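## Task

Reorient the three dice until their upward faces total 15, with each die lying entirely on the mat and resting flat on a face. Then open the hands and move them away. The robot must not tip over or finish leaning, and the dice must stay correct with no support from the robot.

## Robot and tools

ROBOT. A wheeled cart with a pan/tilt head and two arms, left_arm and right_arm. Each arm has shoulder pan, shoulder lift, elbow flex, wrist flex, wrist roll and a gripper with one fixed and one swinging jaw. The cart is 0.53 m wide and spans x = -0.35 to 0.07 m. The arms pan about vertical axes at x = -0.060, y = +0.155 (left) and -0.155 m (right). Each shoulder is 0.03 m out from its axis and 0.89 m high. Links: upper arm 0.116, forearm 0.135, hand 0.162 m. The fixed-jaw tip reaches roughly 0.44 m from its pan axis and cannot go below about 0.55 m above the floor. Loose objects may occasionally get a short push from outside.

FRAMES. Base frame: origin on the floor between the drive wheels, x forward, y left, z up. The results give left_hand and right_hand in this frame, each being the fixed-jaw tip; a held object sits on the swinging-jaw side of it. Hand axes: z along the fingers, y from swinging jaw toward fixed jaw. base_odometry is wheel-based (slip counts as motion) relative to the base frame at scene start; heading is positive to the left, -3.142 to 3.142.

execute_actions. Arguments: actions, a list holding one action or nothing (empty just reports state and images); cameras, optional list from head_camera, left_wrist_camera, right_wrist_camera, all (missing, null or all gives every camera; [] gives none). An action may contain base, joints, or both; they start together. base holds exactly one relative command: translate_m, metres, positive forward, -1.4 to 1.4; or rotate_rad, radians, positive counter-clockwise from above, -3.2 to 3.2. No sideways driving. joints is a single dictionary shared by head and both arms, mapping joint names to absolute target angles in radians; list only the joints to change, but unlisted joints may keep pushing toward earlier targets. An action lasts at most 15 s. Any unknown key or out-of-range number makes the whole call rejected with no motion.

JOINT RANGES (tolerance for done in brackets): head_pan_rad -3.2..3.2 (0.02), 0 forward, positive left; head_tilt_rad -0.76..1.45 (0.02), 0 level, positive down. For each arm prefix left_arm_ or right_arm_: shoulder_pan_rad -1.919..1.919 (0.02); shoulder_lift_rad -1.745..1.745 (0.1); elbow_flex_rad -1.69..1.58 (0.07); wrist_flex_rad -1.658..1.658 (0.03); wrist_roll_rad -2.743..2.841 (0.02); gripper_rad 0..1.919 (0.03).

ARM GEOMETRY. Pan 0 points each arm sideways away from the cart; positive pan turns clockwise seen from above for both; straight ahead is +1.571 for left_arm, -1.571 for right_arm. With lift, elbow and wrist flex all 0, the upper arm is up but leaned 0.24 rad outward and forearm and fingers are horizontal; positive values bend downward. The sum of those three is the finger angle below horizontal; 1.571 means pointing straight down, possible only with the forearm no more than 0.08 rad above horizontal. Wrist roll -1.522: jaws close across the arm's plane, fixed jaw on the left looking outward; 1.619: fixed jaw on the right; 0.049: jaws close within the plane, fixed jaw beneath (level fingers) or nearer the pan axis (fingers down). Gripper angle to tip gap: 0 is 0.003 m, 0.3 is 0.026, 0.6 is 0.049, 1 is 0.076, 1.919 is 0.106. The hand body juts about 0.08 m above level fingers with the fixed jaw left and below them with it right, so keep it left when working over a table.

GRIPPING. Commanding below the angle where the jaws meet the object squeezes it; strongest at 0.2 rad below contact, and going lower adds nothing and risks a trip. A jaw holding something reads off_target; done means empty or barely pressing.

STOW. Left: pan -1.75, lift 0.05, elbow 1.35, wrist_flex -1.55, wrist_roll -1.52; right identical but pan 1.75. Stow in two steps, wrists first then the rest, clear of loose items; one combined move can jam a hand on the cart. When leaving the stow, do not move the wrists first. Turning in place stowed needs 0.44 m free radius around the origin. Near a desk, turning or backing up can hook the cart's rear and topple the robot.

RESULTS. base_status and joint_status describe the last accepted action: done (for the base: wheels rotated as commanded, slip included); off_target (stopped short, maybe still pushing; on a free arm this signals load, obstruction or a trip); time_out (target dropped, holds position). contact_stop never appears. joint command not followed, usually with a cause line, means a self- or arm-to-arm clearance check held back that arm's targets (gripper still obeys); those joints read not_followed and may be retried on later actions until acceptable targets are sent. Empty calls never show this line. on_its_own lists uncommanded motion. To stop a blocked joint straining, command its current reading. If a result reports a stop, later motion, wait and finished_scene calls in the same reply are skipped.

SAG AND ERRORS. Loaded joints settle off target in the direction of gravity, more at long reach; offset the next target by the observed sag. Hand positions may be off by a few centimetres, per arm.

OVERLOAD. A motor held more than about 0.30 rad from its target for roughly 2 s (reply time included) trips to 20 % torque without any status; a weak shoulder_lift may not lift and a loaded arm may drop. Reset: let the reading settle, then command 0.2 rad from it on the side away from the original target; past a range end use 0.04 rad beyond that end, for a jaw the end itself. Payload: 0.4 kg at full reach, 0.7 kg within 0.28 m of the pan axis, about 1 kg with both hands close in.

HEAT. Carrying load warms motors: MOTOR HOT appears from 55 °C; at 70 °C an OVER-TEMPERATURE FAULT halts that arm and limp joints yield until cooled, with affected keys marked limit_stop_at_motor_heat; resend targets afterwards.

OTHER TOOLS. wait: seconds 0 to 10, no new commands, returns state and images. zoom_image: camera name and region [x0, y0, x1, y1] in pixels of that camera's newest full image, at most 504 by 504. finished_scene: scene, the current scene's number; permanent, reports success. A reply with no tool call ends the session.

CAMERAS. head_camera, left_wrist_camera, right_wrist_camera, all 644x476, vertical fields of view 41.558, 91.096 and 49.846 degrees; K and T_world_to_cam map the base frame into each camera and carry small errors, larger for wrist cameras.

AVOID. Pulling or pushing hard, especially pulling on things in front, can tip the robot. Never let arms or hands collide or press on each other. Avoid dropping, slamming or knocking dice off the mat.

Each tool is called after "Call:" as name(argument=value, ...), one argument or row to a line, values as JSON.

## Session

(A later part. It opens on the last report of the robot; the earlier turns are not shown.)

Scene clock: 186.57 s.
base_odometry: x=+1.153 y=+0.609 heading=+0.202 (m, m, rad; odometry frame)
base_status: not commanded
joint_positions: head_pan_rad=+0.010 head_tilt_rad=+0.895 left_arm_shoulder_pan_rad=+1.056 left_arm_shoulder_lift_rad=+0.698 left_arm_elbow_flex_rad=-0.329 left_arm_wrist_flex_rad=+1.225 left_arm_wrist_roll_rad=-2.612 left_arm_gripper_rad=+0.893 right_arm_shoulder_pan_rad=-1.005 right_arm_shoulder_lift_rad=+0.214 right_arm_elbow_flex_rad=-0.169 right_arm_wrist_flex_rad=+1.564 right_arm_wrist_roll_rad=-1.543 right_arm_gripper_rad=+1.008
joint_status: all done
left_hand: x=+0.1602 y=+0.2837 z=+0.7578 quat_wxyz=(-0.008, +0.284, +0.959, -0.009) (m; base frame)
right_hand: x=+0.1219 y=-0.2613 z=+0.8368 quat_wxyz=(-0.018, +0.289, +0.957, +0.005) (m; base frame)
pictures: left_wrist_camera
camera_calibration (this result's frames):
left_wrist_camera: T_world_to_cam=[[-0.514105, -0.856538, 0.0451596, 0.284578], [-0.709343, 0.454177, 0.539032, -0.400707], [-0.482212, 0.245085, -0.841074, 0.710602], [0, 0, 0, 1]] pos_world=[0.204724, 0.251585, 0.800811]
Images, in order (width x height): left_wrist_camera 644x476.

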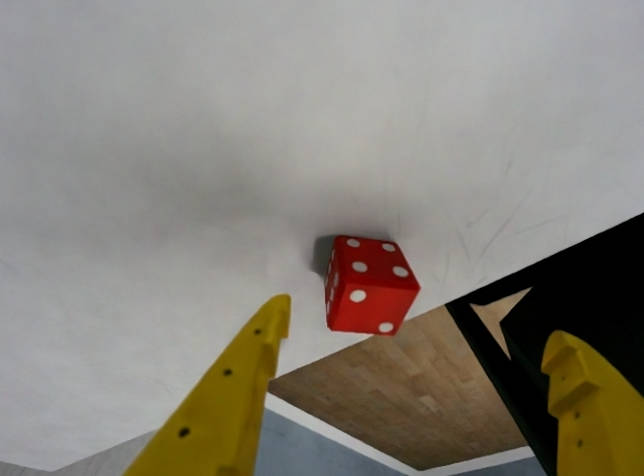

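Call:
execute_actions(
  actions=[
    {"joints":{"left_arm_shoulder_pan_rad":1.08,"left_arm_shoulder_lift_rad":0.71,"left_arm_elbow_flex_rad":-0.24,"left_arm_wrist_flex_rad":1.09,"left_arm_gripper_rad":0.8}},
  ],
  cameras=["left_wrist_camera"],
)

Scene clock: 190.70 s.
base_odometry: x=+1.153 y=+0.609 heading=+0.202 (m, m, rad; odometry frame)
base_status: not commanded
joint_positions: head_pan_rad=+0.010 head_tilt_rad=+0.895 left_arm_shoulder_pan_rad=+1.073 left_arm_shoulder_lift_rad=+0.726 left_arm_elbow_flex_rad=-0.239 left_arm_wrist_flex_rad=+1.095 left_arm_wrist_roll_rad=-2.612 left_arm_gripper_rad=+0.807 right_arm_shoulder_pan_rad=-1.005 right_arm_shoulder_lift_rad=+0.214 right_arm_elbow_flex_rad=-0.169 right_arm_wrist_flex_rad=+1.564 right_arm_wrist_roll_rad=-1.543 right_arm_gripper_rad=+1.008
joint_status: all done
left_hand: x=+0.1603 y=+0.2789 z=+0.7405 quat_wxyz=(-0.004, +0.292, +0.957, -0.004) (m; base frame)
right_hand: x=+0.1219 y=-0.2613 z=+0.8368 quat_wxyz=(-0.018, +0.289, +0.957, +0.005) (m; base frame)
pictures: left_wrist_camera
camera_calibration (this result's frames):
left_wrist_camera: T_world_to_cam=[[-0.528914, -0.847974, 0.0344917, 0.289226], [-0.707365, 0.462938, 0.534156, -0.388222], [-0.468918, 0.258124, -0.844682, 0.69421], [0, 0, 0, 1]] pos_world=[0.203888, 0.245786, 0.783782]
Images, in order (width x height): left_wrist_camera 644x476.

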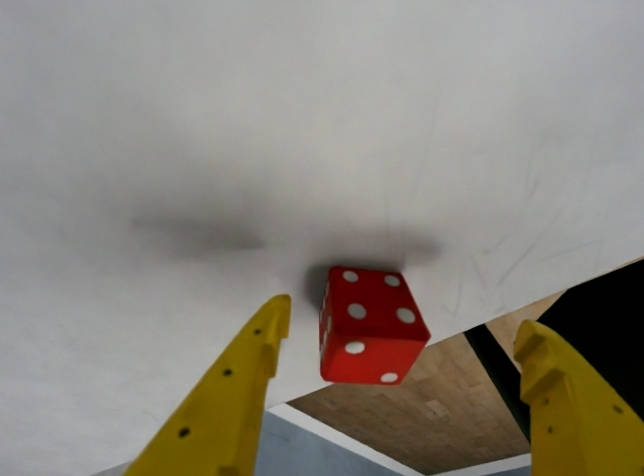

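Call:
execute_actions(
  actions=[
    {"joints":{"left_arm_gripper_rad":0.2}},
  ],
  cameras=[],
)

Call:
execute_actions(
  actions=[
    {"joints":{"left_arm_shoulder_lift_rad":0.45,"left_arm_elbow_flex_rad":-0.35,"left_arm_wrist_flex_rad":1.3}},
  ],
  cameras=[],
)

Call:
execute_actions(
  actions=[
    {"joints":{"left_arm_wrist_roll_rad":-1.55,"left_arm_wrist_flex_rad":-0.3,"left_arm_shoulder_pan_rad":1.9,"left_arm_elbow_flex_rad":0.2},"base":{"translate_m":-0.095}},
  ],
  cameras=[],
)

Call:
execute_actions(
  actions=[
    {"joints":{"left_arm_shoulder_lift_rad":1.05,"left_arm_elbow_flex_rad":0.15,"left_arm_wrist_flex_rad":-1.06}},
  ],
  cameras=["head_camera","left_wrist_camera"],
)

Scene clock: 202.60 s.
base_odometry: x=+1.153 y=+0.609 heading=+0.202 (m, m, rad; odometry frame)
base_status: not commanded
joint_positions: head_pan_rad=+0.010 head_tilt_rad=+0.895 left_arm_shoulder_pan_rad=+1.073 left_arm_shoulder_lift_rad=+0.726 left_arm_elbow_flex_rad=-0.239 left_arm_wrist_flex_rad=+1.095 left_arm_wrist_roll_rad=-2.612 left_arm_gripper_rad=+0.208 right_arm_shoulder_pan_rad=-1.005 right_arm_shoulder_lift_rad=+0.214 right_arm_elbow_flex_rad=-0.169 right_arm_wrist_flex_rad=+1.564 right_arm_wrist_roll_rad=-1.543 right_arm_gripper_rad=+1.008
joint_status: all done
left_hand: x=+0.1603 y=+0.2789 z=+0.7405 quat_wxyz=(-0.004, +0.292, +0.957, -0.004) (m; base frame)
right_hand: x=+0.1219 y=-0.2613 z=+0.8368 quat_wxyz=(-0.018, +0.289, +0.957, +0.005) (m; base frame)
pictures: none
No camera images: the call's "cameras" was empty. Leave "cameras" out to get every camera's image.

Scene clock: 203.50 s.
base_odometry: x=+1.153 y=+0.609 heading=+0.202 (m, m, rad; odometry frame)
base_status: not commanded
joint_positions: head_pan_rad=+0.010 head_tilt_rad=+0.895 left_arm_shoulder_pan_rad=+1.073 left_arm_shoulder_lift_rad=+0.506 left_arm_elbow_flex_rad=-0.318 left_arm_wrist_flex_rad=+1.296 left_arm_wrist_roll_rad=-2.612 left_arm_gripper_rad=+0.207 right_arm_shoulder_pan_rad=-1.005 right_arm_shoulder_lift_rad=+0.214 right_arm_elbow_flex_rad=-0.169 right_arm_wrist_flex_rad=+1.564 right_arm_wrist_roll_rad=-1.543 right_arm_gripper_rad=+1.008
joint_status: all done
left_hand: x=+0.1700 y=+0.2841 z=+0.7994 quat_wxyz=(+0.030, +0.291, +0.956, +0.031) (m; base frame)
right_hand: x=+0.1219 y=-0.2613 z=+0.8368 quat_wxyz=(-0.018, +0.289, +0.957, +0.005) (m; base frame)
pictures: none
No camera images: the call's "cameras" was empty. Leave "cameras" out to get every camera's image.

Scene clock: 205.33 s.
base_odometry: x=+1.060 y=+0.590 heading=+0.202 (m, m, rad; odometry frame)
base_status: done
joint_positions: head_pan_rad=+0.010 head_tilt_rad=+0.895 left_arm_shoulder_pan_rad=+1.894 left_arm_shoulder_lift_rad=+0.505 left_arm_elbow_flex_rad=+0.202 left_arm_wrist_flex_rad=-0.287 left_arm_wrist_roll_rad=-1.558 left_arm_gripper_rad=+0.207 right_arm_shoulder_pan_rad=-1.004 right_arm_shoulder_lift_rad=+0.214 right_arm_elbow_flex_rad=-0.169 right_arm_wrist_flex_rad=+1.564 right_arm_wrist_roll_rad=-1.543 right_arm_gripper_rad=+1.008
joint_status: all done
left_hand: x=+0.2857 y=+0.0474 z=+0.8300 quat_wxyz=(+0.539, +0.150, +0.825, -0.078) (m; base frame)
right_hand: x=+0.1217 y=-0.2616 z=+0.8368 quat_wxyz=(-0.018, +0.290, +0.957, +0.005) (m; base frame)
pictures: none
No camera images: the call's "cameras" was empty. Leave "cameras" out to get every camera's image.

Scene clock: 206.63 s.
base_odometry: x=+1.060 y=+0.590 heading=+0.202 (m, m, rad; odometry frame)
base_status: not commanded
joint_positions: head_pan_rad=+0.010 head_tilt_rad=+0.895 left_arm_shoulder_pan_rad=+1.894 left_arm_shoulder_lift_rad=+1.066 left_arm_elbow_flex_rad=+0.177 left_arm_wrist_flex_rad=-1.045 left_arm_wrist_roll_rad=-1.558 left_arm_gripper_rad=+0.207 right_arm_shoulder_pan_rad=-1.004 right_arm_shoulder_lift_rad=+0.214 right_arm_elbow_flex_rad=-0.169 right_arm_wrist_flex_rad=+1.564 right_arm_wrist_roll_rad=-1.543 right_arm_gripper_rad=+1.008
joint_status: all done
left_hand: x=+0.2726 y=+0.0518 z=+0.7662 quat_wxyz=(+0.627, +0.138, +0.761, -0.091) (m; base frame)
right_hand: x=+0.1217 y=-0.2616 z=+0.8368 quat_wxyz=(-0.018, +0.290, +0.957, +0.005) (m; base frame)
pictures: head_camera, left_wrist_camera
camera_calibration (this result's frames):
head_camera: T_world_to_cam=[[0.0688848, -0.99745, -0.0186725, 0.021212], [-0.770066, -0.0412636, -0.636629, 0.738052], [0.634235, 0.0582331, -0.770945, 0.908096], [0, 0, 0, 1]] pos_world=[-0.00905858, -0.00126861, 1.17035]
left_wrist_camera: T_world_to_cam=[[-0.340514, -0.940234, 0.0032407, 0.132508], [-0.646366, 0.231581, -0.727036, 0.74427], [0.682833, -0.249661, -0.686592, 0.418415], [0, 0, 0, 1]] pos_world=[0.240484, 0.0566912, 0.827963]
Images, in order (width x height): head_camera 644x476, left_wrist_camera 644x476.

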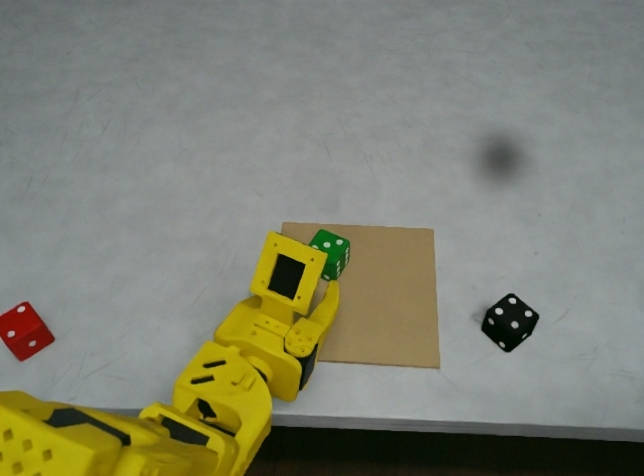

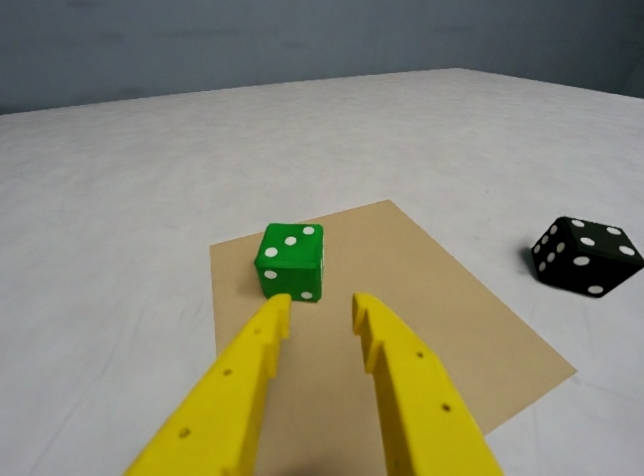

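Call:
execute_actions(
  actions=[
    {"joints":{"left_arm_shoulder_lift_rad":0.55,"left_arm_wrist_flex_rad":-0.6}},
  ],
  cameras=[],
)

Call:
execute_actions(
  actions=[
    {"joints":{"left_arm_shoulder_pan_rad":1.05,"left_arm_elbow_flex_rad":-0.4,"left_arm_wrist_flex_rad":1.35,"left_arm_wrist_roll_rad":-2.62,"left_arm_gripper_rad":0.9},"base":{"translate_m":0.095}},
  ],
  cameras=["left_wrist_camera"],
)

Scene clock: 214.33 s.
base_odometry: x=+1.060 y=+0.590 heading=+0.202 (m, m, rad; odometry frame)
base_status: not commanded
joint_positions: head_pan_rad=+0.010 head_tilt_rad=+0.895 left_arm_shoulder_pan_rad=+1.894 left_arm_shoulder_lift_rad=+0.611 left_arm_elbow_flex_rad=+0.177 left_arm_wrist_flex_rad=-0.602 left_arm_wrist_roll_rad=-1.558 left_arm_gripper_rad=+0.207 right_arm_shoulder_pan_rad=-1.004 right_arm_shoulder_lift_rad=+0.214 right_arm_elbow_flex_rad=-0.169 right_arm_wrist_flex_rad=+1.564 right_arm_wrist_roll_rad=-1.543 right_arm_gripper_rad=+1.008
joint_status: all done
left_hand: x=+0.2976 y=+0.0434 z=+0.8485 quat_wxyz=(+0.632, +0.137, +0.757, -0.091) (m; base frame)
right_hand: x=+0.1217 y=-0.2616 z=+0.8368 quat_wxyz=(-0.018, +0.290, +0.957, +0.005) (m; base frame)
pictures: none
No camera images: the call's "cameras" was empty. Leave "cameras" out to get every camera's image.

Scene clock: 216.40 s.
base_odometry: x=+1.153 y=+0.609 heading=+0.203 (m, m, rad; odometry frame)
base_status: done
joint_positions: head_pan_rad=+0.010 head_tilt_rad=+0.895 left_arm_shoulder_pan_rad=+1.056 left_arm_shoulder_lift_rad=+0.609 left_arm_elbow_flex_rad=-0.369 left_arm_wrist_flex_rad=+1.344 left_arm_wrist_roll_rad=-2.613 left_arm_gripper_rad=+0.893 right_arm_shoulder_pan_rad=-1.004 right_arm_shoulder_lift_rad=+0.214 right_arm_elbow_flex_rad=-0.169 right_arm_wrist_flex_rad=+1.564 right_arm_wrist_roll_rad=-1.543 right_arm_gripper_rad=+1.008
joint_status: all done
left_hand: x=+0.1601 y=+0.2836 z=+0.7827 quat_wxyz=(-0.004, +0.284, +0.959, -0.005) (m; base frame)
right_hand: x=+0.1217 y=-0.2616 z=+0.8368 quat_wxyz=(-0.018, +0.290, +0.957, +0.005) (m; base frame)
pictures: left_wrist_camera
camera_calibration (this result's frames):
left_wrist_camera: T_world_to_cam=[[-0.515798, -0.855961, 0.0358352, 0.290739], [-0.713674, 0.452444, 0.534755, -0.40963], [-0.473943, 0.250251, -0.844247, 0.731187], [0, 0, 0, 1]] pos_world=[0.204161, 0.251216, 0.825936]
Images, in order (width x height): left_wrist_camera 644x476.

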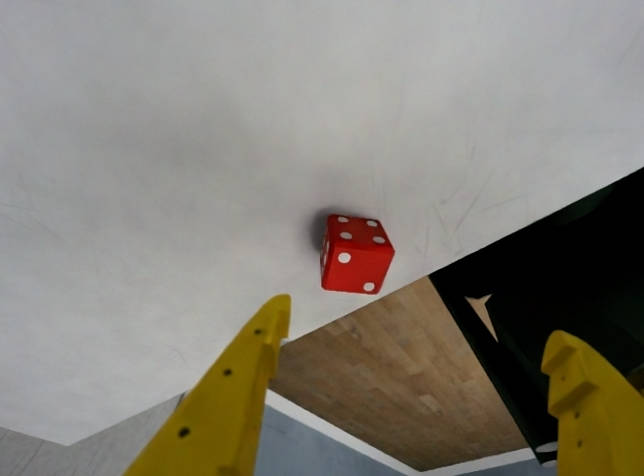

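Call:
execute_actions(
  actions=[
    {"joints":{"left_arm_shoulder_pan_rad":1.07,"left_arm_shoulder_lift_rad":0.71,"left_arm_elbow_flex_rad":-0.15,"left_arm_wrist_flex_rad":1.02,"left_arm_gripper_rad":0.8}},
  ],
  cameras=["left_wrist_camera"],
)

Scene clock: 224.83 s.
base_odometry: x=+1.153 y=+0.609 heading=+0.203 (m, m, rad; odometry frame)
base_status: not commanded
joint_positions: head_pan_rad=+0.010 head_tilt_rad=+0.895 left_arm_shoulder_pan_rad=+1.062 left_arm_shoulder_lift_rad=+0.726 left_arm_elbow_flex_rad=-0.148 left_arm_wrist_flex_rad=+1.026 left_arm_wrist_roll_rad=-2.613 left_arm_gripper_rad=+0.807 right_arm_shoulder_pan_rad=-1.004 right_arm_shoulder_lift_rad=+0.214 right_arm_elbow_flex_rad=-0.169 right_arm_wrist_flex_rad=+1.564 right_arm_wrist_roll_rad=-1.543 right_arm_gripper_rad=+1.008
joint_status: all done
left_hand: x=+0.1509 y=+0.2767 z=+0.7296 quat_wxyz=(-0.011, +0.287, +0.958, -0.012) (m; base frame)
right_hand: x=+0.1217 y=-0.2616 z=+0.8368 quat_wxyz=(-0.018, +0.290, +0.957, +0.005) (m; base frame)
pictures: left_wrist_camera
camera_calibration (this result's frames):
left_wrist_camera: T_world_to_cam=[[-0.520265, -0.852348, 0.0531811, 0.269074], [-0.701501, 0.462044, 0.542598, -0.394895], [-0.487054, 0.244988, -0.838307, 0.682931], [0, 0, 0, 1]] pos_world=[0.195595, 0.244494, 0.772466]
Images, in order (width x height): left_wrist_camera 644x476.

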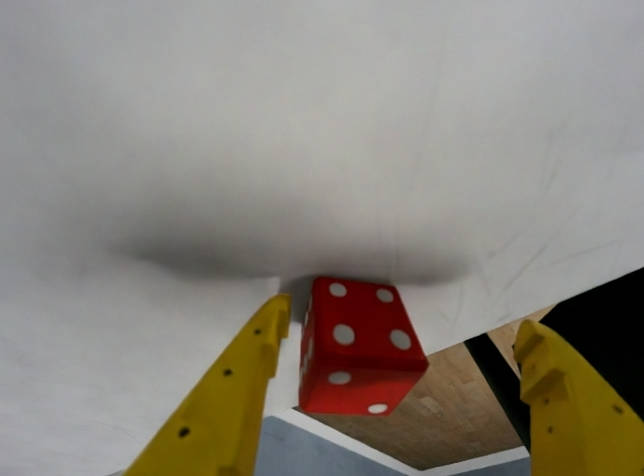

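Call:
execute_actions(
  actions=[
    {"joints":{"left_arm_gripper_rad":0.2}},
  ],
  cameras=["left_wrist_camera"],
)

Scene clock: 228.67 s.
base_odometry: x=+1.153 y=+0.609 heading=+0.203 (m, m, rad; odometry frame)
base_status: not commanded
joint_positions: head_pan_rad=+0.010 head_tilt_rad=+0.895 left_arm_shoulder_pan_rad=+1.062 left_arm_shoulder_lift_rad=+0.726 left_arm_elbow_flex_rad=-0.148 left_arm_wrist_flex_rad=+1.026 left_arm_wrist_roll_rad=-2.613 left_arm_gripper_rad=+0.362 right_arm_shoulder_pan_rad=-1.004 right_arm_shoulder_lift_rad=+0.214 right_arm_elbow_flex_rad=-0.169 right_arm_wrist_flex_rad=+1.564 right_arm_wrist_roll_rad=-1.543 right_arm_gripper_rad=+1.008
joint_status: left_arm_gripper_rad off_target (ended at +0.362, target +0.200)
left_hand: x=+0.1509 y=+0.2767 z=+0.7296 quat_wxyz=(-0.011, +0.287, +0.958, -0.012) (m; base frame)
right_hand: x=+0.1217 y=-0.2616 z=+0.8368 quat_wxyz=(-0.018, +0.290, +0.957, +0.005) (m; base frame)
pictures: left_wrist_camera
camera_calibration (this result's frames):
left_wrist_camera: T_world_to_cam=[[-0.520265, -0.852348, 0.0531811, 0.269074], [-0.701501, 0.462044, 0.542598, -0.394895], [-0.487054, 0.244988, -0.838307, 0.682931], [0, 0, 0, 1]] pos_world=[0.195595, 0.244494, 0.772466]
Images, in order (width x height): left_wrist_camera 644x476.

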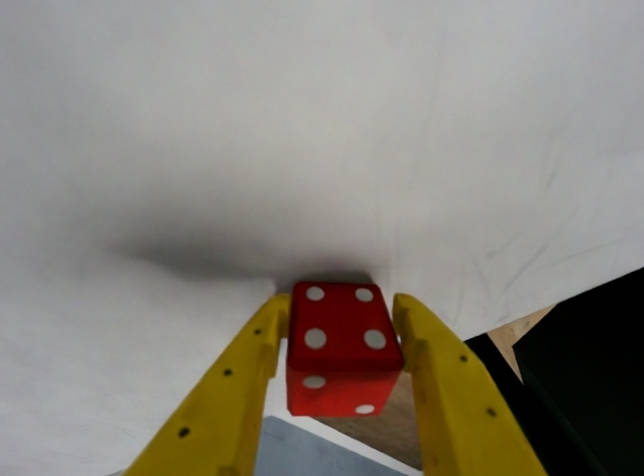

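Call:
execute_actions(
  actions=[
    {"joints":{"left_arm_gripper_rad":0.8}},
  ],
  cameras=[],
)

Call:
execute_actions(
  actions=[
    {"joints":{"left_arm_shoulder_lift_rad":0.5,"left_arm_elbow_flex_rad":-0.3,"left_arm_wrist_flex_rad":1.3}},
  ],
  cameras=[],
)

Call:
execute_actions(
  actions=[
    {"joints":{"left_arm_shoulder_pan_rad":0.96,"left_arm_shoulder_lift_rad":0.36,"left_arm_elbow_flex_rad":-0.12,"left_arm_wrist_flex_rad":1.32,"left_arm_wrist_roll_rad":-1.14,"left_arm_gripper_rad":0.9}},
  ],
  cameras=["left_wrist_camera"],
)

Scene clock: 242.93 s.
base_odometry: x=+1.153 y=+0.609 heading=+0.203 (m, m, rad; odometry frame)
base_status: not commanded
joint_positions: head_pan_rad=+0.010 head_tilt_rad=+0.895 left_arm_shoulder_pan_rad=+1.062 left_arm_shoulder_lift_rad=+0.726 left_arm_elbow_flex_rad=-0.148 left_arm_wrist_flex_rad=+1.026 left_arm_wrist_roll_rad=-2.613 left_arm_gripper_rad=+0.792 right_arm_shoulder_pan_rad=-1.004 right_arm_shoulder_lift_rad=+0.214 right_arm_elbow_flex_rad=-0.169 right_arm_wrist_flex_rad=+1.564 right_arm_wrist_roll_rad=-1.543 right_arm_gripper_rad=+1.008
joint_status: all done
left_hand: x=+0.1509 y=+0.2767 z=+0.7296 quat_wxyz=(-0.011, +0.287, +0.958, -0.012) (m; base frame)
right_hand: x=+0.1217 y=-0.2616 z=+0.8368 quat_wxyz=(-0.018, +0.290, +0.957, +0.005) (m; base frame)
pictures: none
No camera images: the call's "cameras" was empty. Leave "cameras" out to get every camera's image.

Scene clock: 243.90 s.
base_odometry: x=+1.153 y=+0.609 heading=+0.203 (m, m, rad; odometry frame)
base_status: not commanded
joint_positions: head_pan_rad=+0.010 head_tilt_rad=+0.895 left_arm_shoulder_pan_rad=+1.062 left_arm_shoulder_lift_rad=+0.555 left_arm_elbow_flex_rad=-0.269 left_arm_wrist_flex_rad=+1.294 left_arm_wrist_roll_rad=-2.613 left_arm_gripper_rad=+0.793 right_arm_shoulder_pan_rad=-1.004 right_arm_shoulder_lift_rad=+0.214 right_arm_elbow_flex_rad=-0.169 right_arm_wrist_flex_rad=+1.564 right_arm_wrist_roll_rad=-1.543 right_arm_gripper_rad=+1.008
joint_status: all done
left_hand: x=+0.1564 y=+0.2798 z=+0.7812 quat_wxyz=(-0.003, +0.287, +0.958, -0.004) (m; base frame)
right_hand: x=+0.1217 y=-0.2616 z=+0.8368 quat_wxyz=(-0.018, +0.290, +0.957, +0.005) (m; base frame)
pictures: none
No camera images: the call's "cameras" was empty. Leave "cameras" out to get every camera's image.

Scene clock: 245.80 s.
base_odometry: x=+1.153 y=+0.609 heading=+0.203 (m, m, rad; odometry frame)
base_status: not commanded
joint_positions: head_pan_rad=+0.010 head_tilt_rad=+0.895 left_arm_shoulder_pan_rad=+0.967 left_arm_shoulder_lift_rad=+0.413 left_arm_elbow_flex_rad=-0.119 left_arm_wrist_flex_rad=+1.314 left_arm_wrist_roll_rad=-1.147 left_arm_gripper_rad=+0.893 right_arm_shoulder_pan_rad=-1.004 right_arm_shoulder_lift_rad=+0.214 right_arm_elbow_flex_rad=-0.169 right_arm_wrist_flex_rad=+1.564 right_arm_wrist_roll_rad=-1.543 right_arm_gripper_rad=+1.008
joint_status: all done
left_hand: x=+0.1193 y=+0.2872 z=+0.7915 quat_wxyz=(-0.019, -0.470, +0.882, -0.002) (m; base frame)
right_hand: x=+0.1217 y=-0.2616 z=+0.8368 quat_wxyz=(-0.018, +0.290, +0.957, +0.005) (m; base frame)
pictures: left_wrist_camera
camera_calibration (this result's frames):
left_wrist_camera: T_world_to_cam=[[0.848663, -0.528846, 0.00963454, 0.0364483], [-0.443247, -0.701122, 0.558534, -0.164802], [-0.288623, -0.478277, -0.829426, 0.893843], [0, 0, 0, 1]] pos_world=[0.154004, 0.331234, 0.833073]
Images, in order (width x height): left_wrist_camera 644x476.

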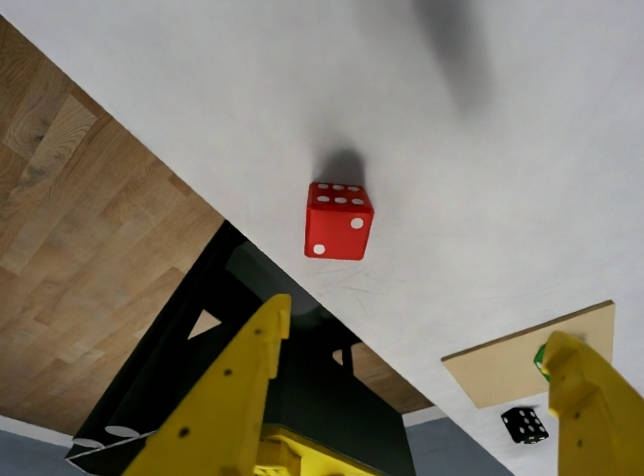

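Call:
execute_actions(
  actions=[
    {"joints":{"left_arm_shoulder_lift_rad":0.55,"left_arm_elbow_flex_rad":-0.12,"left_arm_wrist_flex_rad":1.14}},
  ],
  cameras=["left_wrist_camera"],
)

Scene clock: 255.20 s.
base_odometry: x=+1.153 y=+0.609 heading=+0.203 (m, m, rad; odometry frame)
base_status: not commanded
joint_positions: head_pan_rad=+0.010 head_tilt_rad=+0.895 left_arm_shoulder_pan_rad=+0.967 left_arm_shoulder_lift_rad=+0.565 left_arm_elbow_flex_rad=-0.119 left_arm_wrist_flex_rad=+1.146 left_arm_wrist_roll_rad=-1.147 left_arm_gripper_rad=+0.893 right_arm_shoulder_pan_rad=-1.004 right_arm_shoulder_lift_rad=+0.214 right_arm_elbow_flex_rad=-0.169 right_arm_wrist_flex_rad=+1.564 right_arm_wrist_roll_rad=-1.543 right_arm_gripper_rad=+1.008
joint_status: all done
left_hand: x=+0.1269 y=+0.2924 z=+0.7602 quat_wxyz=(-0.010, -0.470, +0.883, -0.001) (m; base frame)
right_hand: x=+0.1217 y=-0.2616 z=+0.8368 quat_wxyz=(-0.018, +0.290, +0.957, +0.005) (m; base frame)
pictures: left_wrist_camera
camera_calibration (this result's frames):
left_wrist_camera: T_world_to_cam=[[0.848483, -0.52897, 0.0163595, 0.0280573], [-0.450917, -0.706409, 0.545583, -0.128009], [-0.277041, -0.470294, -0.837897, 0.875191], [0, 0, 0, 1]] pos_world=[0.160936, 0.336012, 0.8027]
Images, in order (width x height): left_wrist_camera 644x476.

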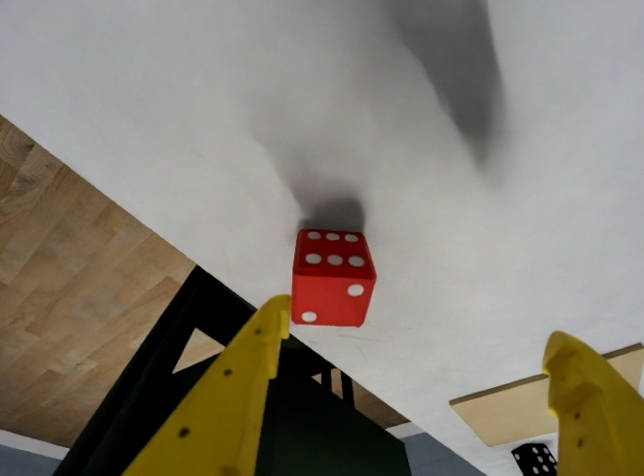

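Call:
execute_actions(
  actions=[
    {"joints":{"left_arm_shoulder_pan_rad":0.89}},
  ],
  cameras=[],
)

Call:
execute_actions(
  actions=[
    {"joints":{"left_arm_shoulder_lift_rad":0.62,"left_arm_elbow_flex_rad":0.0,"left_arm_wrist_flex_rad":0.96,"left_arm_wrist_roll_rad":-1.2}},
  ],
  cameras=["left_wrist_camera"],
)

Scene clock: 264.13 s.
base_odometry: x=+1.153 y=+0.609 heading=+0.203 (m, m, rad; odometry frame)
base_status: not commanded
joint_positions: head_pan_rad=+0.010 head_tilt_rad=+0.895 left_arm_shoulder_pan_rad=+0.897 left_arm_shoulder_lift_rad=+0.565 left_arm_elbow_flex_rad=-0.119 left_arm_wrist_flex_rad=+1.146 left_arm_wrist_roll_rad=-1.147 left_arm_gripper_rad=+0.893 right_arm_shoulder_pan_rad=-1.004 right_arm_shoulder_lift_rad=+0.214 right_arm_elbow_flex_rad=-0.169 right_arm_wrist_flex_rad=+1.564 right_arm_wrist_roll_rad=-1.543 right_arm_gripper_rad=+1.008
joint_status: all done
left_hand: x=+0.1167 y=+0.3052 z=+0.7602 quat_wxyz=(-0.010, -0.501, +0.865, -0.002) (m; base frame)
right_hand: x=+0.1217 y=-0.2616 z=+0.8368 quat_wxyz=(-0.018, +0.290, +0.957, +0.005) (m; base frame)
pictures: none
No camera images: the call's "cameras" was empty. Leave "cameras" out to get every camera's image.

Scene clock: 265.00 s.
base_odometry: x=+1.153 y=+0.609 heading=+0.203 (m, m, rad; odometry frame)
base_status: not commanded
joint_positions: head_pan_rad=+0.010 head_tilt_rad=+0.895 left_arm_shoulder_pan_rad=+0.897 left_arm_shoulder_lift_rad=+0.635 left_arm_elbow_flex_rad=+0.001 left_arm_wrist_flex_rad=+0.966 left_arm_wrist_roll_rad=-1.193 left_arm_gripper_rad=+0.893 right_arm_shoulder_pan_rad=-1.004 right_arm_shoulder_lift_rad=+0.214 right_arm_elbow_flex_rad=-0.169 right_arm_wrist_flex_rad=+1.564 right_arm_wrist_roll_rad=-1.543 right_arm_gripper_rad=+1.008
joint_status: all done
left_hand: x=+0.1102 y=+0.3002 z=+0.7317 quat_wxyz=(-0.015, -0.481, +0.877, -0.003) (m; base frame)
right_hand: x=+0.1217 y=-0.2616 z=+0.8368 quat_wxyz=(-0.018, +0.290, +0.957, +0.005) (m; base frame)
pictures: left_wrist_camera
camera_calibration (this result's frames):
left_wrist_camera: T_world_to_cam=[[0.861332, -0.507865, 0.013416, 0.0412159], [-0.429136, -0.713168, 0.554286, -0.12124], [-0.271934, -0.483182, -0.832218, 0.849466], [0, 0, 0, 1]] pos_world=[0.14347, 0.344915, 0.773589]
Images, in order (width x height): left_wrist_camera 644x476.

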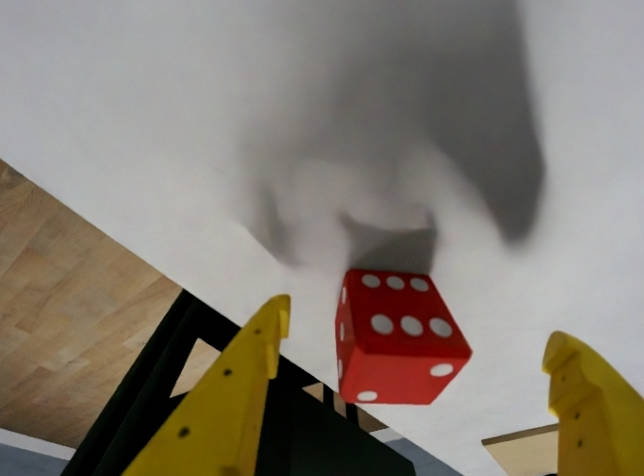

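A bit far from fixed jaw; nudge then close.

Call:
execute_actions(
  actions=[
    {"joints":{"left_arm_shoulder_pan_rad":0.945}},
  ],
  cameras=[],
)

Call:
execute_actions(
  actions=[
    {"joints":{"left_arm_gripper_rad":0.2}},
  ],
  cameras=["left_wrist_camera"],
)

Scene clock: 268.60 s.
base_odometry: x=+1.153 y=+0.609 heading=+0.203 (m, m, rad; odometry frame)
base_status: not commanded
joint_positions: head_pan_rad=+0.010 head_tilt_rad=+0.895 left_arm_shoulder_pan_rad=+0.938 left_arm_shoulder_lift_rad=+0.635 left_arm_elbow_flex_rad=+0.001 left_arm_wrist_flex_rad=+0.966 left_arm_wrist_roll_rad=-1.193 left_arm_gripper_rad=+0.893 right_arm_shoulder_pan_rad=-1.004 right_arm_shoulder_lift_rad=+0.214 right_arm_elbow_flex_rad=-0.169 right_arm_wrist_flex_rad=+1.564 right_arm_wrist_roll_rad=-1.543 right_arm_gripper_rad=+1.008
joint_status: all done
left_hand: x=+0.1160 y=+0.2930 z=+0.7317 quat_wxyz=(-0.015, -0.463, +0.886, -0.002) (m; base frame)
right_hand: x=+0.1217 y=-0.2616 z=+0.8368 quat_wxyz=(-0.018, +0.290, +0.957, +0.005) (m; base frame)
pictures: none
No camera images: the call's "cameras" was empty. Leave "cameras" out to get every camera's image.

Scene clock: 269.50 s.
base_odometry: x=+1.153 y=+0.609 heading=+0.203 (m, m, rad; odometry frame)
base_status: not commanded
joint_positions: head_pan_rad=+0.010 head_tilt_rad=+0.895 left_arm_shoulder_pan_rad=+0.938 left_arm_shoulder_lift_rad=+0.635 left_arm_elbow_flex_rad=+0.001 left_arm_wrist_flex_rad=+0.966 left_arm_wrist_roll_rad=-1.193 left_arm_gripper_rad=+0.366 right_arm_shoulder_pan_rad=-1.004 right_arm_shoulder_lift_rad=+0.214 right_arm_elbow_flex_rad=-0.169 right_arm_wrist_flex_rad=+1.564 right_arm_wrist_roll_rad=-1.543 right_arm_gripper_rad=+1.008
joint_status: left_arm_gripper_rad off_target (ended at +0.366, target +0.200)
left_hand: x=+0.1160 y=+0.2930 z=+0.7317 quat_wxyz=(-0.015, -0.463, +0.886, -0.002) (m; base frame)
right_hand: x=+0.1217 y=-0.2616 z=+0.8368 quat_wxyz=(-0.018, +0.290, +0.957, +0.005) (m; base frame)
pictures: left_wrist_camera
camera_calibration (this result's frames):
left_wrist_camera: T_world_to_cam=[[0.839565, -0.543093, 0.013416, 0.0453703], [-0.458298, -0.694788, 0.554286, -0.125838], [-0.291708, -0.471508, -0.832218, 0.84647], [0, 0, 0, 1]] pos_world=[0.151159, 0.336327, 0.773589]
Images, in order (width x height): left_wrist_camera 644x476.

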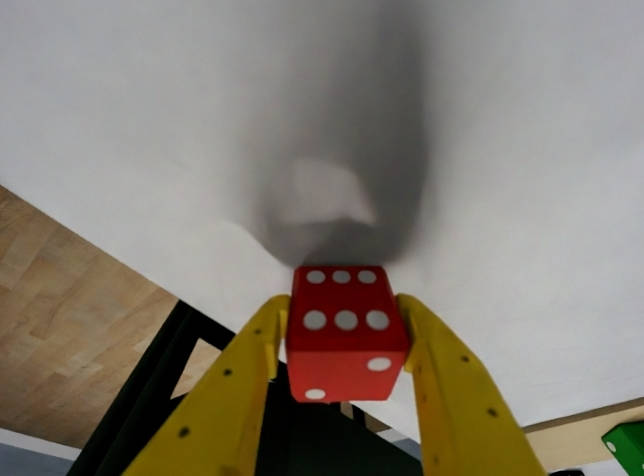

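Call:
execute_actions(
  actions=[
    {"joints":{"left_arm_shoulder_lift_rad":0.35,"left_arm_elbow_flex_rad":-0.2,"left_arm_wrist_flex_rad":1.3}},
  ],
  cameras=[],
)

Call:
execute_actions(
  actions=[
    {"joints":{"left_arm_wrist_roll_rad":-1.55,"left_arm_wrist_flex_rad":-0.3,"left_arm_shoulder_pan_rad":1.9,"left_arm_elbow_flex_rad":0.2},"base":{"translate_m":-0.095}},
  ],
  cameras=[],
)

Call:
execute_actions(
  actions=[
    {"joints":{"left_arm_shoulder_lift_rad":1.05,"left_arm_elbow_flex_rad":0.15,"left_arm_wrist_flex_rad":-1.06}},
  ],
  cameras=["head_camera","left_wrist_camera"],
)

Scene clock: 277.23 s.
base_odometry: x=+1.153 y=+0.609 heading=+0.203 (m, m, rad; odometry frame)
base_status: not commanded
joint_positions: head_pan_rad=+0.010 head_tilt_rad=+0.895 left_arm_shoulder_pan_rad=+0.938 left_arm_shoulder_lift_rad=+0.405 left_arm_elbow_flex_rad=-0.165 left_arm_wrist_flex_rad=+1.294 left_arm_wrist_roll_rad=-1.193 left_arm_gripper_rad=+0.366 right_arm_shoulder_pan_rad=-1.004 right_arm_shoulder_lift_rad=+0.214 right_arm_elbow_flex_rad=-0.169 right_arm_wrist_flex_rad=+1.564 right_arm_wrist_roll_rad=-1.543 right_arm_gripper_rad=+1.008
joint_status: all done
left_hand: x=+0.1259 y=+0.3002 z=+0.7989 quat_wxyz=(+0.018, -0.463, +0.886, +0.003) (m; base frame)
right_hand: x=+0.1217 y=-0.2616 z=+0.8368 quat_wxyz=(-0.018, +0.290, +0.957, +0.005) (m; base frame)
pictures: none
No camera images: the call's "cameras" was empty. Leave "cameras" out to get every camera's image.

Scene clock: 279.07 s.
base_odometry: x=+1.060 y=+0.590 heading=+0.203 (m, m, rad; odometry frame)
base_status: done
joint_positions: head_pan_rad=+0.010 head_tilt_rad=+0.895 left_arm_shoulder_pan_rad=+1.894 left_arm_shoulder_lift_rad=+0.405 left_arm_elbow_flex_rad=+0.203 left_arm_wrist_flex_rad=-0.284 left_arm_wrist_roll_rad=-1.543 left_arm_gripper_rad=+0.366 right_arm_shoulder_pan_rad=-1.004 right_arm_shoulder_lift_rad=+0.214 right_arm_elbow_flex_rad=-0.169 right_arm_wrist_flex_rad=+1.564 right_arm_wrist_roll_rad=-1.543 right_arm_gripper_rad=+1.008
joint_status: all done
left_hand: x=+0.2898 y=+0.0460 z=+0.8624 quat_wxyz=(+0.577, +0.139, +0.800, -0.088) (m; base frame)
right_hand: x=+0.1217 y=-0.2616 z=+0.8368 quat_wxyz=(-0.018, +0.290, +0.957, +0.005) (m; base frame)
pictures: none
No camera images: the call's "cameras" was empty. Leave "cameras" out to get every camera's image.

Scene clock: 280.37 s.
base_odometry: x=+1.060 y=+0.590 heading=+0.203 (m, m, rad; odometry frame)
base_status: not commanded
joint_positions: head_pan_rad=+0.010 head_tilt_rad=+0.895 left_arm_shoulder_pan_rad=+1.894 left_arm_shoulder_lift_rad=+1.069 left_arm_elbow_flex_rad=+0.180 left_arm_wrist_flex_rad=-1.043 left_arm_wrist_roll_rad=-1.543 left_arm_gripper_rad=+0.366 right_arm_shoulder_pan_rad=-1.004 right_arm_shoulder_lift_rad=+0.214 right_arm_elbow_flex_rad=-0.169 right_arm_wrist_flex_rad=+1.564 right_arm_wrist_roll_rad=-1.543 right_arm_gripper_rad=+1.008
joint_status: all done
left_hand: x=+0.2717 y=+0.0521 z=+0.7643 quat_wxyz=(+0.623, +0.133, +0.765, -0.095) (m; base frame)
right_hand: x=+0.1217 y=-0.2616 z=+0.8368 quat_wxyz=(-0.018, +0.290, +0.957, +0.005) (m; base frame)
pictures: head_camera, left_wrist_camera
camera_calibration (this result's frames):
head_camera: T_world_to_cam=[[0.0688848, -0.99745, -0.0186728, 0.0212124], [-0.77007, -0.0412637, -0.636624, 0.738046], [0.63423, 0.0582331, -0.770948, 0.9081], [0, 0, 0, 1]] pos_world=[-0.00905847, -0.00126861, 1.17035]
left_wrist_camera: T_world_to_cam=[[-0.337483, -0.941151, 0.0184376, 0.120101], [-0.655789, 0.221014, -0.721868, 0.741349], [0.675312, -0.255709, -0.691785, 0.42409], [0, 0, 0, 1]] pos_world=[0.240307, 0.0576277, 0.826321]
Images, in order (width x height): head_camera 644x476, left_wrist_camera 644x476.

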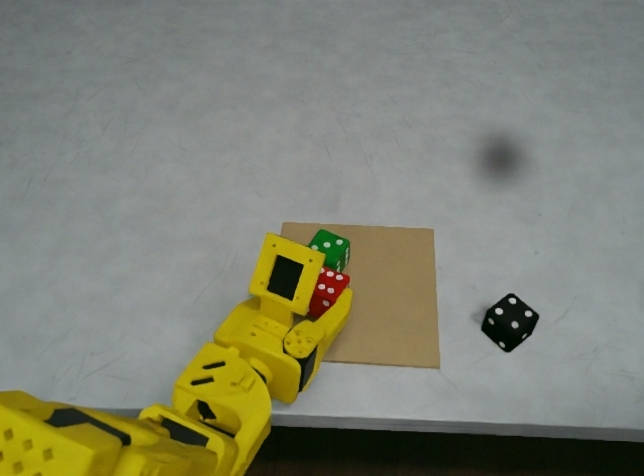

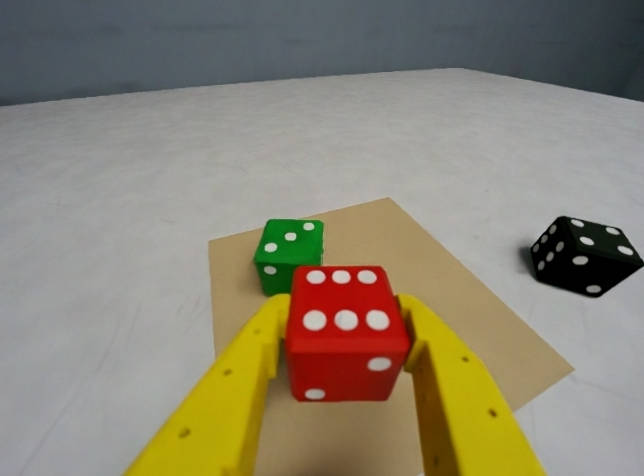

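Call:
execute_actions(
  actions=[
    {"joints":{"left_arm_shoulder_lift_rad":1.16,"left_arm_wrist_flex_rad":-1.03}},
  ],
  cameras=["left_wrist_camera"],
)

Call:
execute_actions(
  actions=[
    {"joints":{"left_arm_gripper_rad":0.7}},
  ],
  cameras=["head_camera","left_wrist_camera"],
)

Scene clock: 285.00 s.
base_odometry: x=+1.060 y=+0.590 heading=+0.203 (m, m, rad; odometry frame)
base_status: not commanded
joint_positions: head_pan_rad=+0.010 head_tilt_rad=+0.895 left_arm_shoulder_pan_rad=+1.894 left_arm_shoulder_lift_rad=+1.145 left_arm_elbow_flex_rad=+0.154 left_arm_wrist_flex_rad=-1.033 left_arm_wrist_roll_rad=-1.543 left_arm_gripper_rad=+0.365 right_arm_shoulder_pan_rad=-1.004 right_arm_shoulder_lift_rad=+0.214 right_arm_elbow_flex_rad=-0.169 right_arm_wrist_flex_rad=+1.564 right_arm_wrist_roll_rad=-1.543 right_arm_gripper_rad=+1.008
joint_status: all done
left_hand: x=+0.2654 y=+0.0542 z=+0.7442 quat_wxyz=(+0.600, +0.136, +0.783, -0.092) (m; base frame)
right_hand: x=+0.1217 y=-0.2616 z=+0.8368 quat_wxyz=(-0.018, +0.290, +0.957, +0.005) (m; base frame)
pictures: left_wrist_camera
camera_calibration (this result's frames):
left_wrist_camera: T_world_to_cam=[[-0.336401, -0.941513, 0.0196748, 0.119141], [-0.695542, 0.234323, -0.679201, 0.700401], [0.634866, -0.242169, -0.733689, 0.456194], [0, 0, 0, 1]] pos_world=[0.237616, 0.0585287, 0.808073]
Images, in order (width x height): left_wrist_camera 644x476.

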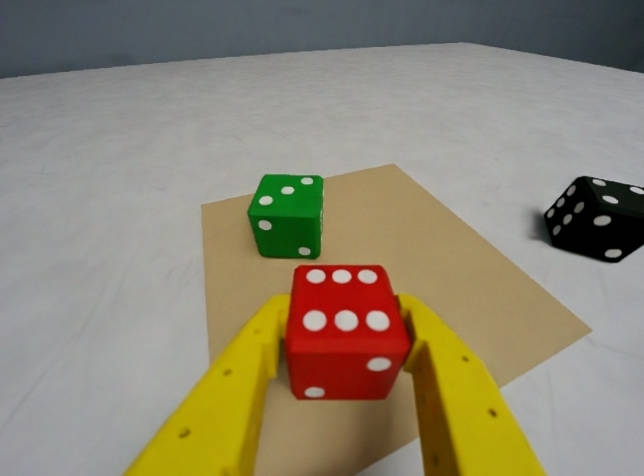

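Scene clock: 285.80 s.
base_odometry: x=+1.060 y=+0.590 heading=+0.203 (m, m, rad; odometry frame)
base_status: not commanded
joint_positions: head_pan_rad=+0.010 head_tilt_rad=+0.895 left_arm_shoulder_pan_rad=+1.894 left_arm_shoulder_lift_rad=+1.175 left_arm_elbow_flex_rad=+0.154 left_arm_wrist_flex_rad=-1.031 left_arm_wrist_roll_rad=-1.543 left_arm_gripper_rad=+0.692 right_arm_shoulder_pan_rad=-1.004 right_arm_shoulder_lift_rad=+0.214 right_arm_elbow_flex_rad=-0.169 right_arm_wrist_flex_rad=+1.564 right_arm_wrist_roll_rad=-1.543 right_arm_gripper_rad=+1.008
joint_status: all done
left_hand: x=+0.2609 y=+0.0557 z=+0.7346 quat_wxyz=(+0.587, +0.137, +0.792, -0.090) (m; base frame)
right_hand: x=+0.1217 y=-0.2616 z=+0.8368 quat_wxyz=(-0.018, +0.290, +0.957, +0.005) (m; base frame)
pictures: head_camera, left_wrist_camera
camera_calibration (this result's frames):
head_camera: T_world_to_cam=[[0.0688796, -0.99745, -0.0186735, 0.0212129], [-0.770077, -0.04126, -0.636616, 0.738037], [0.634222, 0.0582299, -0.770955, 0.908108], [0, 0, 0, 1]] pos_world=[-0.00905827, -0.0012688, 1.17035]
left_wrist_camera: T_world_to_cam=[[-0.335791, -0.941718, 0.020312, 0.118619], [-0.715925, 0.241147, -0.655209, 0.677608], [0.612124, -0.234555, -0.755174, 0.473649], [0, 0, 0, 1]] pos_world=[0.235016, 0.0593991, 0.799254]
Images, in order (width x height): head_camera 644x476, left_wrist_camera 644x476.

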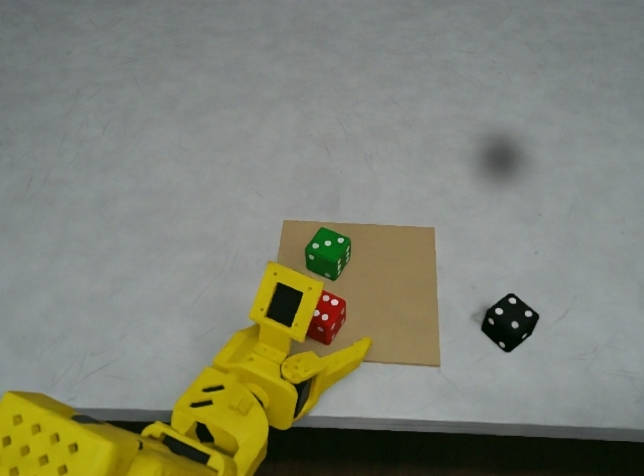

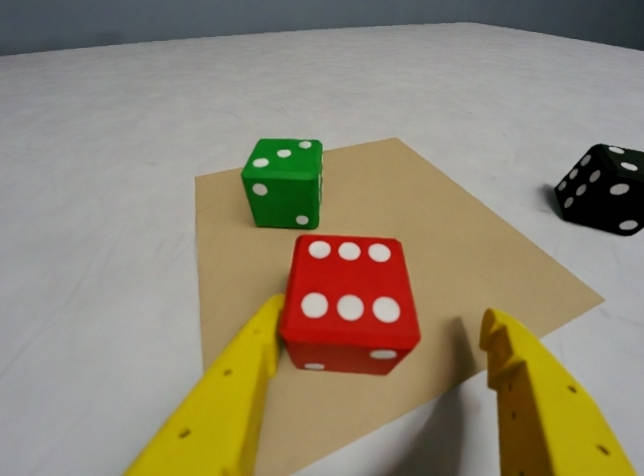

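Call:
execute_actions(
  actions=[
    {"joints":{"left_arm_shoulder_lift_rad":0.5,"left_arm_wrist_flex_rad":-0.6}},
  ],
  cameras=[],
)

Call:
execute_actions(
  actions=[
    {"joints":{"left_arm_shoulder_pan_rad":0.6,"left_arm_shoulder_lift_rad":0.1},"base":{"translate_m":0.095}},
  ],
  cameras=[],
)

Call:
execute_actions(
  actions=[
    {"joints":{"right_arm_shoulder_pan_rad":-1.83,"right_arm_shoulder_lift_rad":0.36,"right_arm_elbow_flex_rad":-0.14,"right_arm_wrist_flex_rad":1.32,"right_arm_wrist_roll_rad":-1.1,"right_arm_gripper_rad":0.9}},
  ],
  cameras=["head_camera","right_wrist_camera"],
)

Scene clock: 298.17 s.
base_odometry: x=+1.060 y=+0.590 heading=+0.203 (m, m, rad; odometry frame)
base_status: not commanded
joint_positions: head_pan_rad=+0.010 head_tilt_rad=+0.895 left_arm_shoulder_pan_rad=+1.894 left_arm_shoulder_lift_rad=+0.560 left_arm_elbow_flex_rad=+0.154 left_arm_wrist_flex_rad=-0.602 left_arm_wrist_roll_rad=-1.543 left_arm_gripper_rad=+0.693 right_arm_shoulder_pan_rad=-1.004 right_arm_shoulder_lift_rad=+0.214 right_arm_elbow_flex_rad=-0.169 right_arm_wrist_flex_rad=+1.564 right_arm_wrist_roll_rad=-1.543 right_arm_gripper_rad=+1.008
joint_status: all done
left_hand: x=+0.3016 y=+0.0421 z=+0.8719 quat_wxyz=(+0.659, +0.127, +0.735, -0.100) (m; base frame)
right_hand: x=+0.1217 y=-0.2616 z=+0.8368 quat_wxyz=(-0.018, +0.290, +0.957, +0.005) (m; base frame)
pictures: none
No camera images: the call's "cameras" was empty. Leave "cameras" out to get every camera's image.

Scene clock: 299.83 s.
base_odometry: x=+1.153 y=+0.609 heading=+0.203 (m, m, rad; odometry frame)
base_status: done
joint_positions: head_pan_rad=+0.010 head_tilt_rad=+0.895 left_arm_shoulder_pan_rad=+0.607 left_arm_shoulder_lift_rad=+0.155 left_arm_elbow_flex_rad=+0.154 left_arm_wrist_flex_rad=-0.602 left_arm_wrist_roll_rad=-1.544 left_arm_gripper_rad=+0.693 right_arm_shoulder_pan_rad=-1.004 right_arm_shoulder_lift_rad=+0.214 right_arm_elbow_flex_rad=-0.169 right_arm_wrist_flex_rad=+1.564 right_arm_wrist_roll_rad=-1.543 right_arm_gripper_rad=+1.008
joint_status: all done
left_hand: x=+0.1385 y=+0.4545 z=+1.0110 quat_wxyz=(+0.707, -0.271, +0.532, +0.380) (m; base frame)
right_hand: x=+0.1217 y=-0.2616 z=+0.8368 quat_wxyz=(-0.018, +0.290, +0.957, +0.005) (m; base frame)
pictures: none
No camera images: the call's "cameras" was empty. Leave "cameras" out to get every camera's image.

Scene clock: 301.17 s.
base_odometry: x=+1.153 y=+0.609 heading=+0.203 (m, m, rad; odometry frame)
base_status: not commanded
joint_positions: head_pan_rad=+0.010 head_tilt_rad=+0.895 left_arm_shoulder_pan_rad=+0.607 left_arm_shoulder_lift_rad=+0.155 left_arm_elbow_flex_rad=+0.154 left_arm_wrist_flex_rad=-0.602 left_arm_wrist_roll_rad=-1.544 left_arm_gripper_rad=+0.693 right_arm_shoulder_pan_rad=-1.824 right_arm_shoulder_lift_rad=+0.372 right_arm_elbow_flex_rad=-0.138 right_arm_wrist_flex_rad=+1.328 right_arm_wrist_roll_rad=-1.112 right_arm_gripper_rad=+0.908
joint_status: all done
left_hand: x=+0.1385 y=+0.4545 z=+1.0110 quat_wxyz=(+0.707, -0.271, +0.532, +0.380) (m; base frame)
right_hand: x=+0.1590 y=-0.0910 z=+0.8020 quat_wxyz=(+0.005, -0.326, +0.945, +0.000) (m; base frame)
pictures: head_camera, right_wrist_camera
camera_calibration (this result's frames):
head_camera: T_world_to_cam=[[0.0688798, -0.99745, -0.0186734, 0.0212129], [-0.770076, -0.0412601, -0.636616, 0.738037], [0.634222, 0.05823, -0.770955, 0.908107], [0, 0, 0, 1]] pos_world=[-0.00905827, -0.00126879, 1.17035]
right_wrist_camera: T_world_to_cam=[[0.636762, -0.7694, 0.0505729, -0.224931], [-0.682144, -0.531542, 0.502139, -0.320108], [-0.359464, -0.354241, -0.863307, 0.779898], [0, 0, 0, 1]] pos_world=[0.205213, -0.066941, 0.845406]
Images, in order (width x height): head_camera 644x476, right_wrist_camera 644x476.

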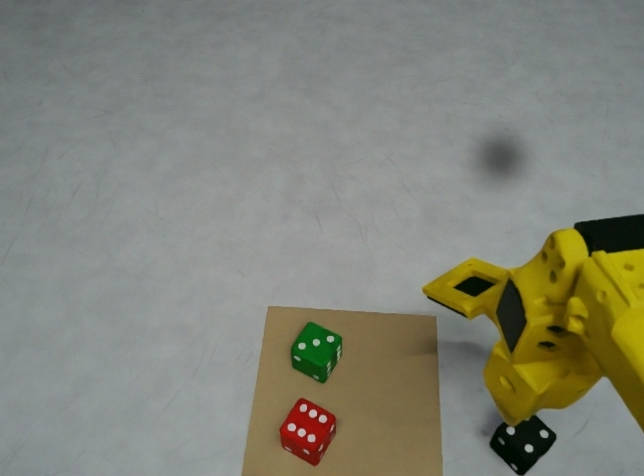

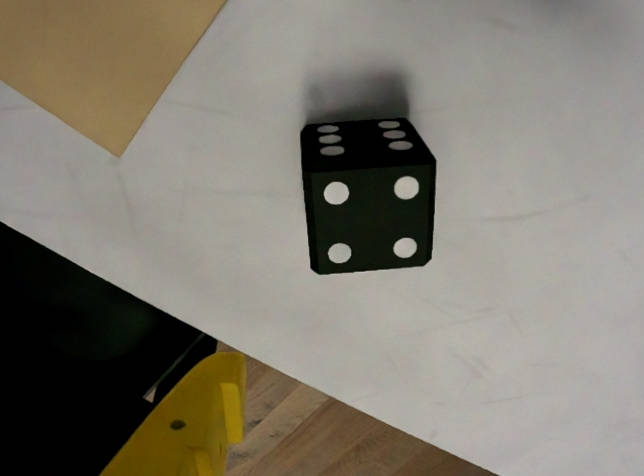

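Call:
execute_actions(
  actions=[
    {"joints":{"right_arm_shoulder_lift_rad":0.56,"right_arm_elbow_flex_rad":-0.12,"right_arm_wrist_flex_rad":1.13}},
  ],
  cameras=["head_camera","right_wrist_camera"],
)

Scene clock: 307.67 s.
base_odometry: x=+1.153 y=+0.609 heading=+0.203 (m, m, rad; odometry frame)
base_status: not commanded
joint_positions: head_pan_rad=+0.010 head_tilt_rad=+0.895 left_arm_shoulder_pan_rad=+0.607 left_arm_shoulder_lift_rad=+0.155 left_arm_elbow_flex_rad=+0.154 left_arm_wrist_flex_rad=-0.602 left_arm_wrist_roll_rad=-1.544 left_arm_gripper_rad=+0.693 right_arm_shoulder_pan_rad=-1.824 right_arm_shoulder_lift_rad=+0.573 right_arm_elbow_flex_rad=-0.118 right_arm_wrist_flex_rad=+1.137 right_arm_wrist_roll_rad=-1.112 right_arm_gripper_rad=+0.908
joint_status: all done
left_hand: x=+0.1385 y=+0.4545 z=+1.0110 quat_wxyz=(+0.707, -0.271, +0.532, +0.380) (m; base frame)
right_hand: x=+0.1626 y=-0.0901 z=+0.7585 quat_wxyz=(-0.010, -0.326, +0.945, +0.001) (m; base frame)
pictures: head_camera, right_wrist_camera
camera_calibration (this result's frames):
head_camera: T_world_to_cam=[[0.0688798, -0.99745, -0.0186735, 0.0212129], [-0.770076, -0.0412601, -0.636616, 0.738037], [0.634222, 0.05823, -0.770955, 0.908107], [0, 0, 0, 1]] pos_world=[-0.00905827, -0.00126879, 1.17035]
right_wrist_camera: T_world_to_cam=[[0.638071, -0.769061, 0.0375621, -0.214606], [-0.666872, -0.527584, 0.526248, -0.315736], [-0.3849, -0.360833, -0.849501, 0.737002], [0, 0, 0, 1]] pos_world=[0.21005, -0.0656875, 0.800301]
Images, in order (width x height): head_camera 644x476, right_wrist_camera 644x476.

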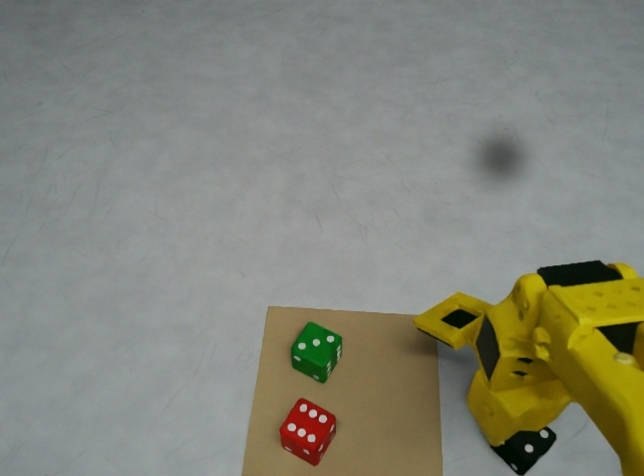

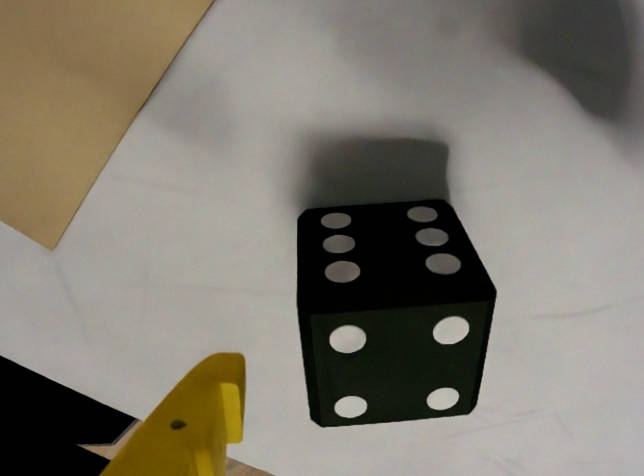

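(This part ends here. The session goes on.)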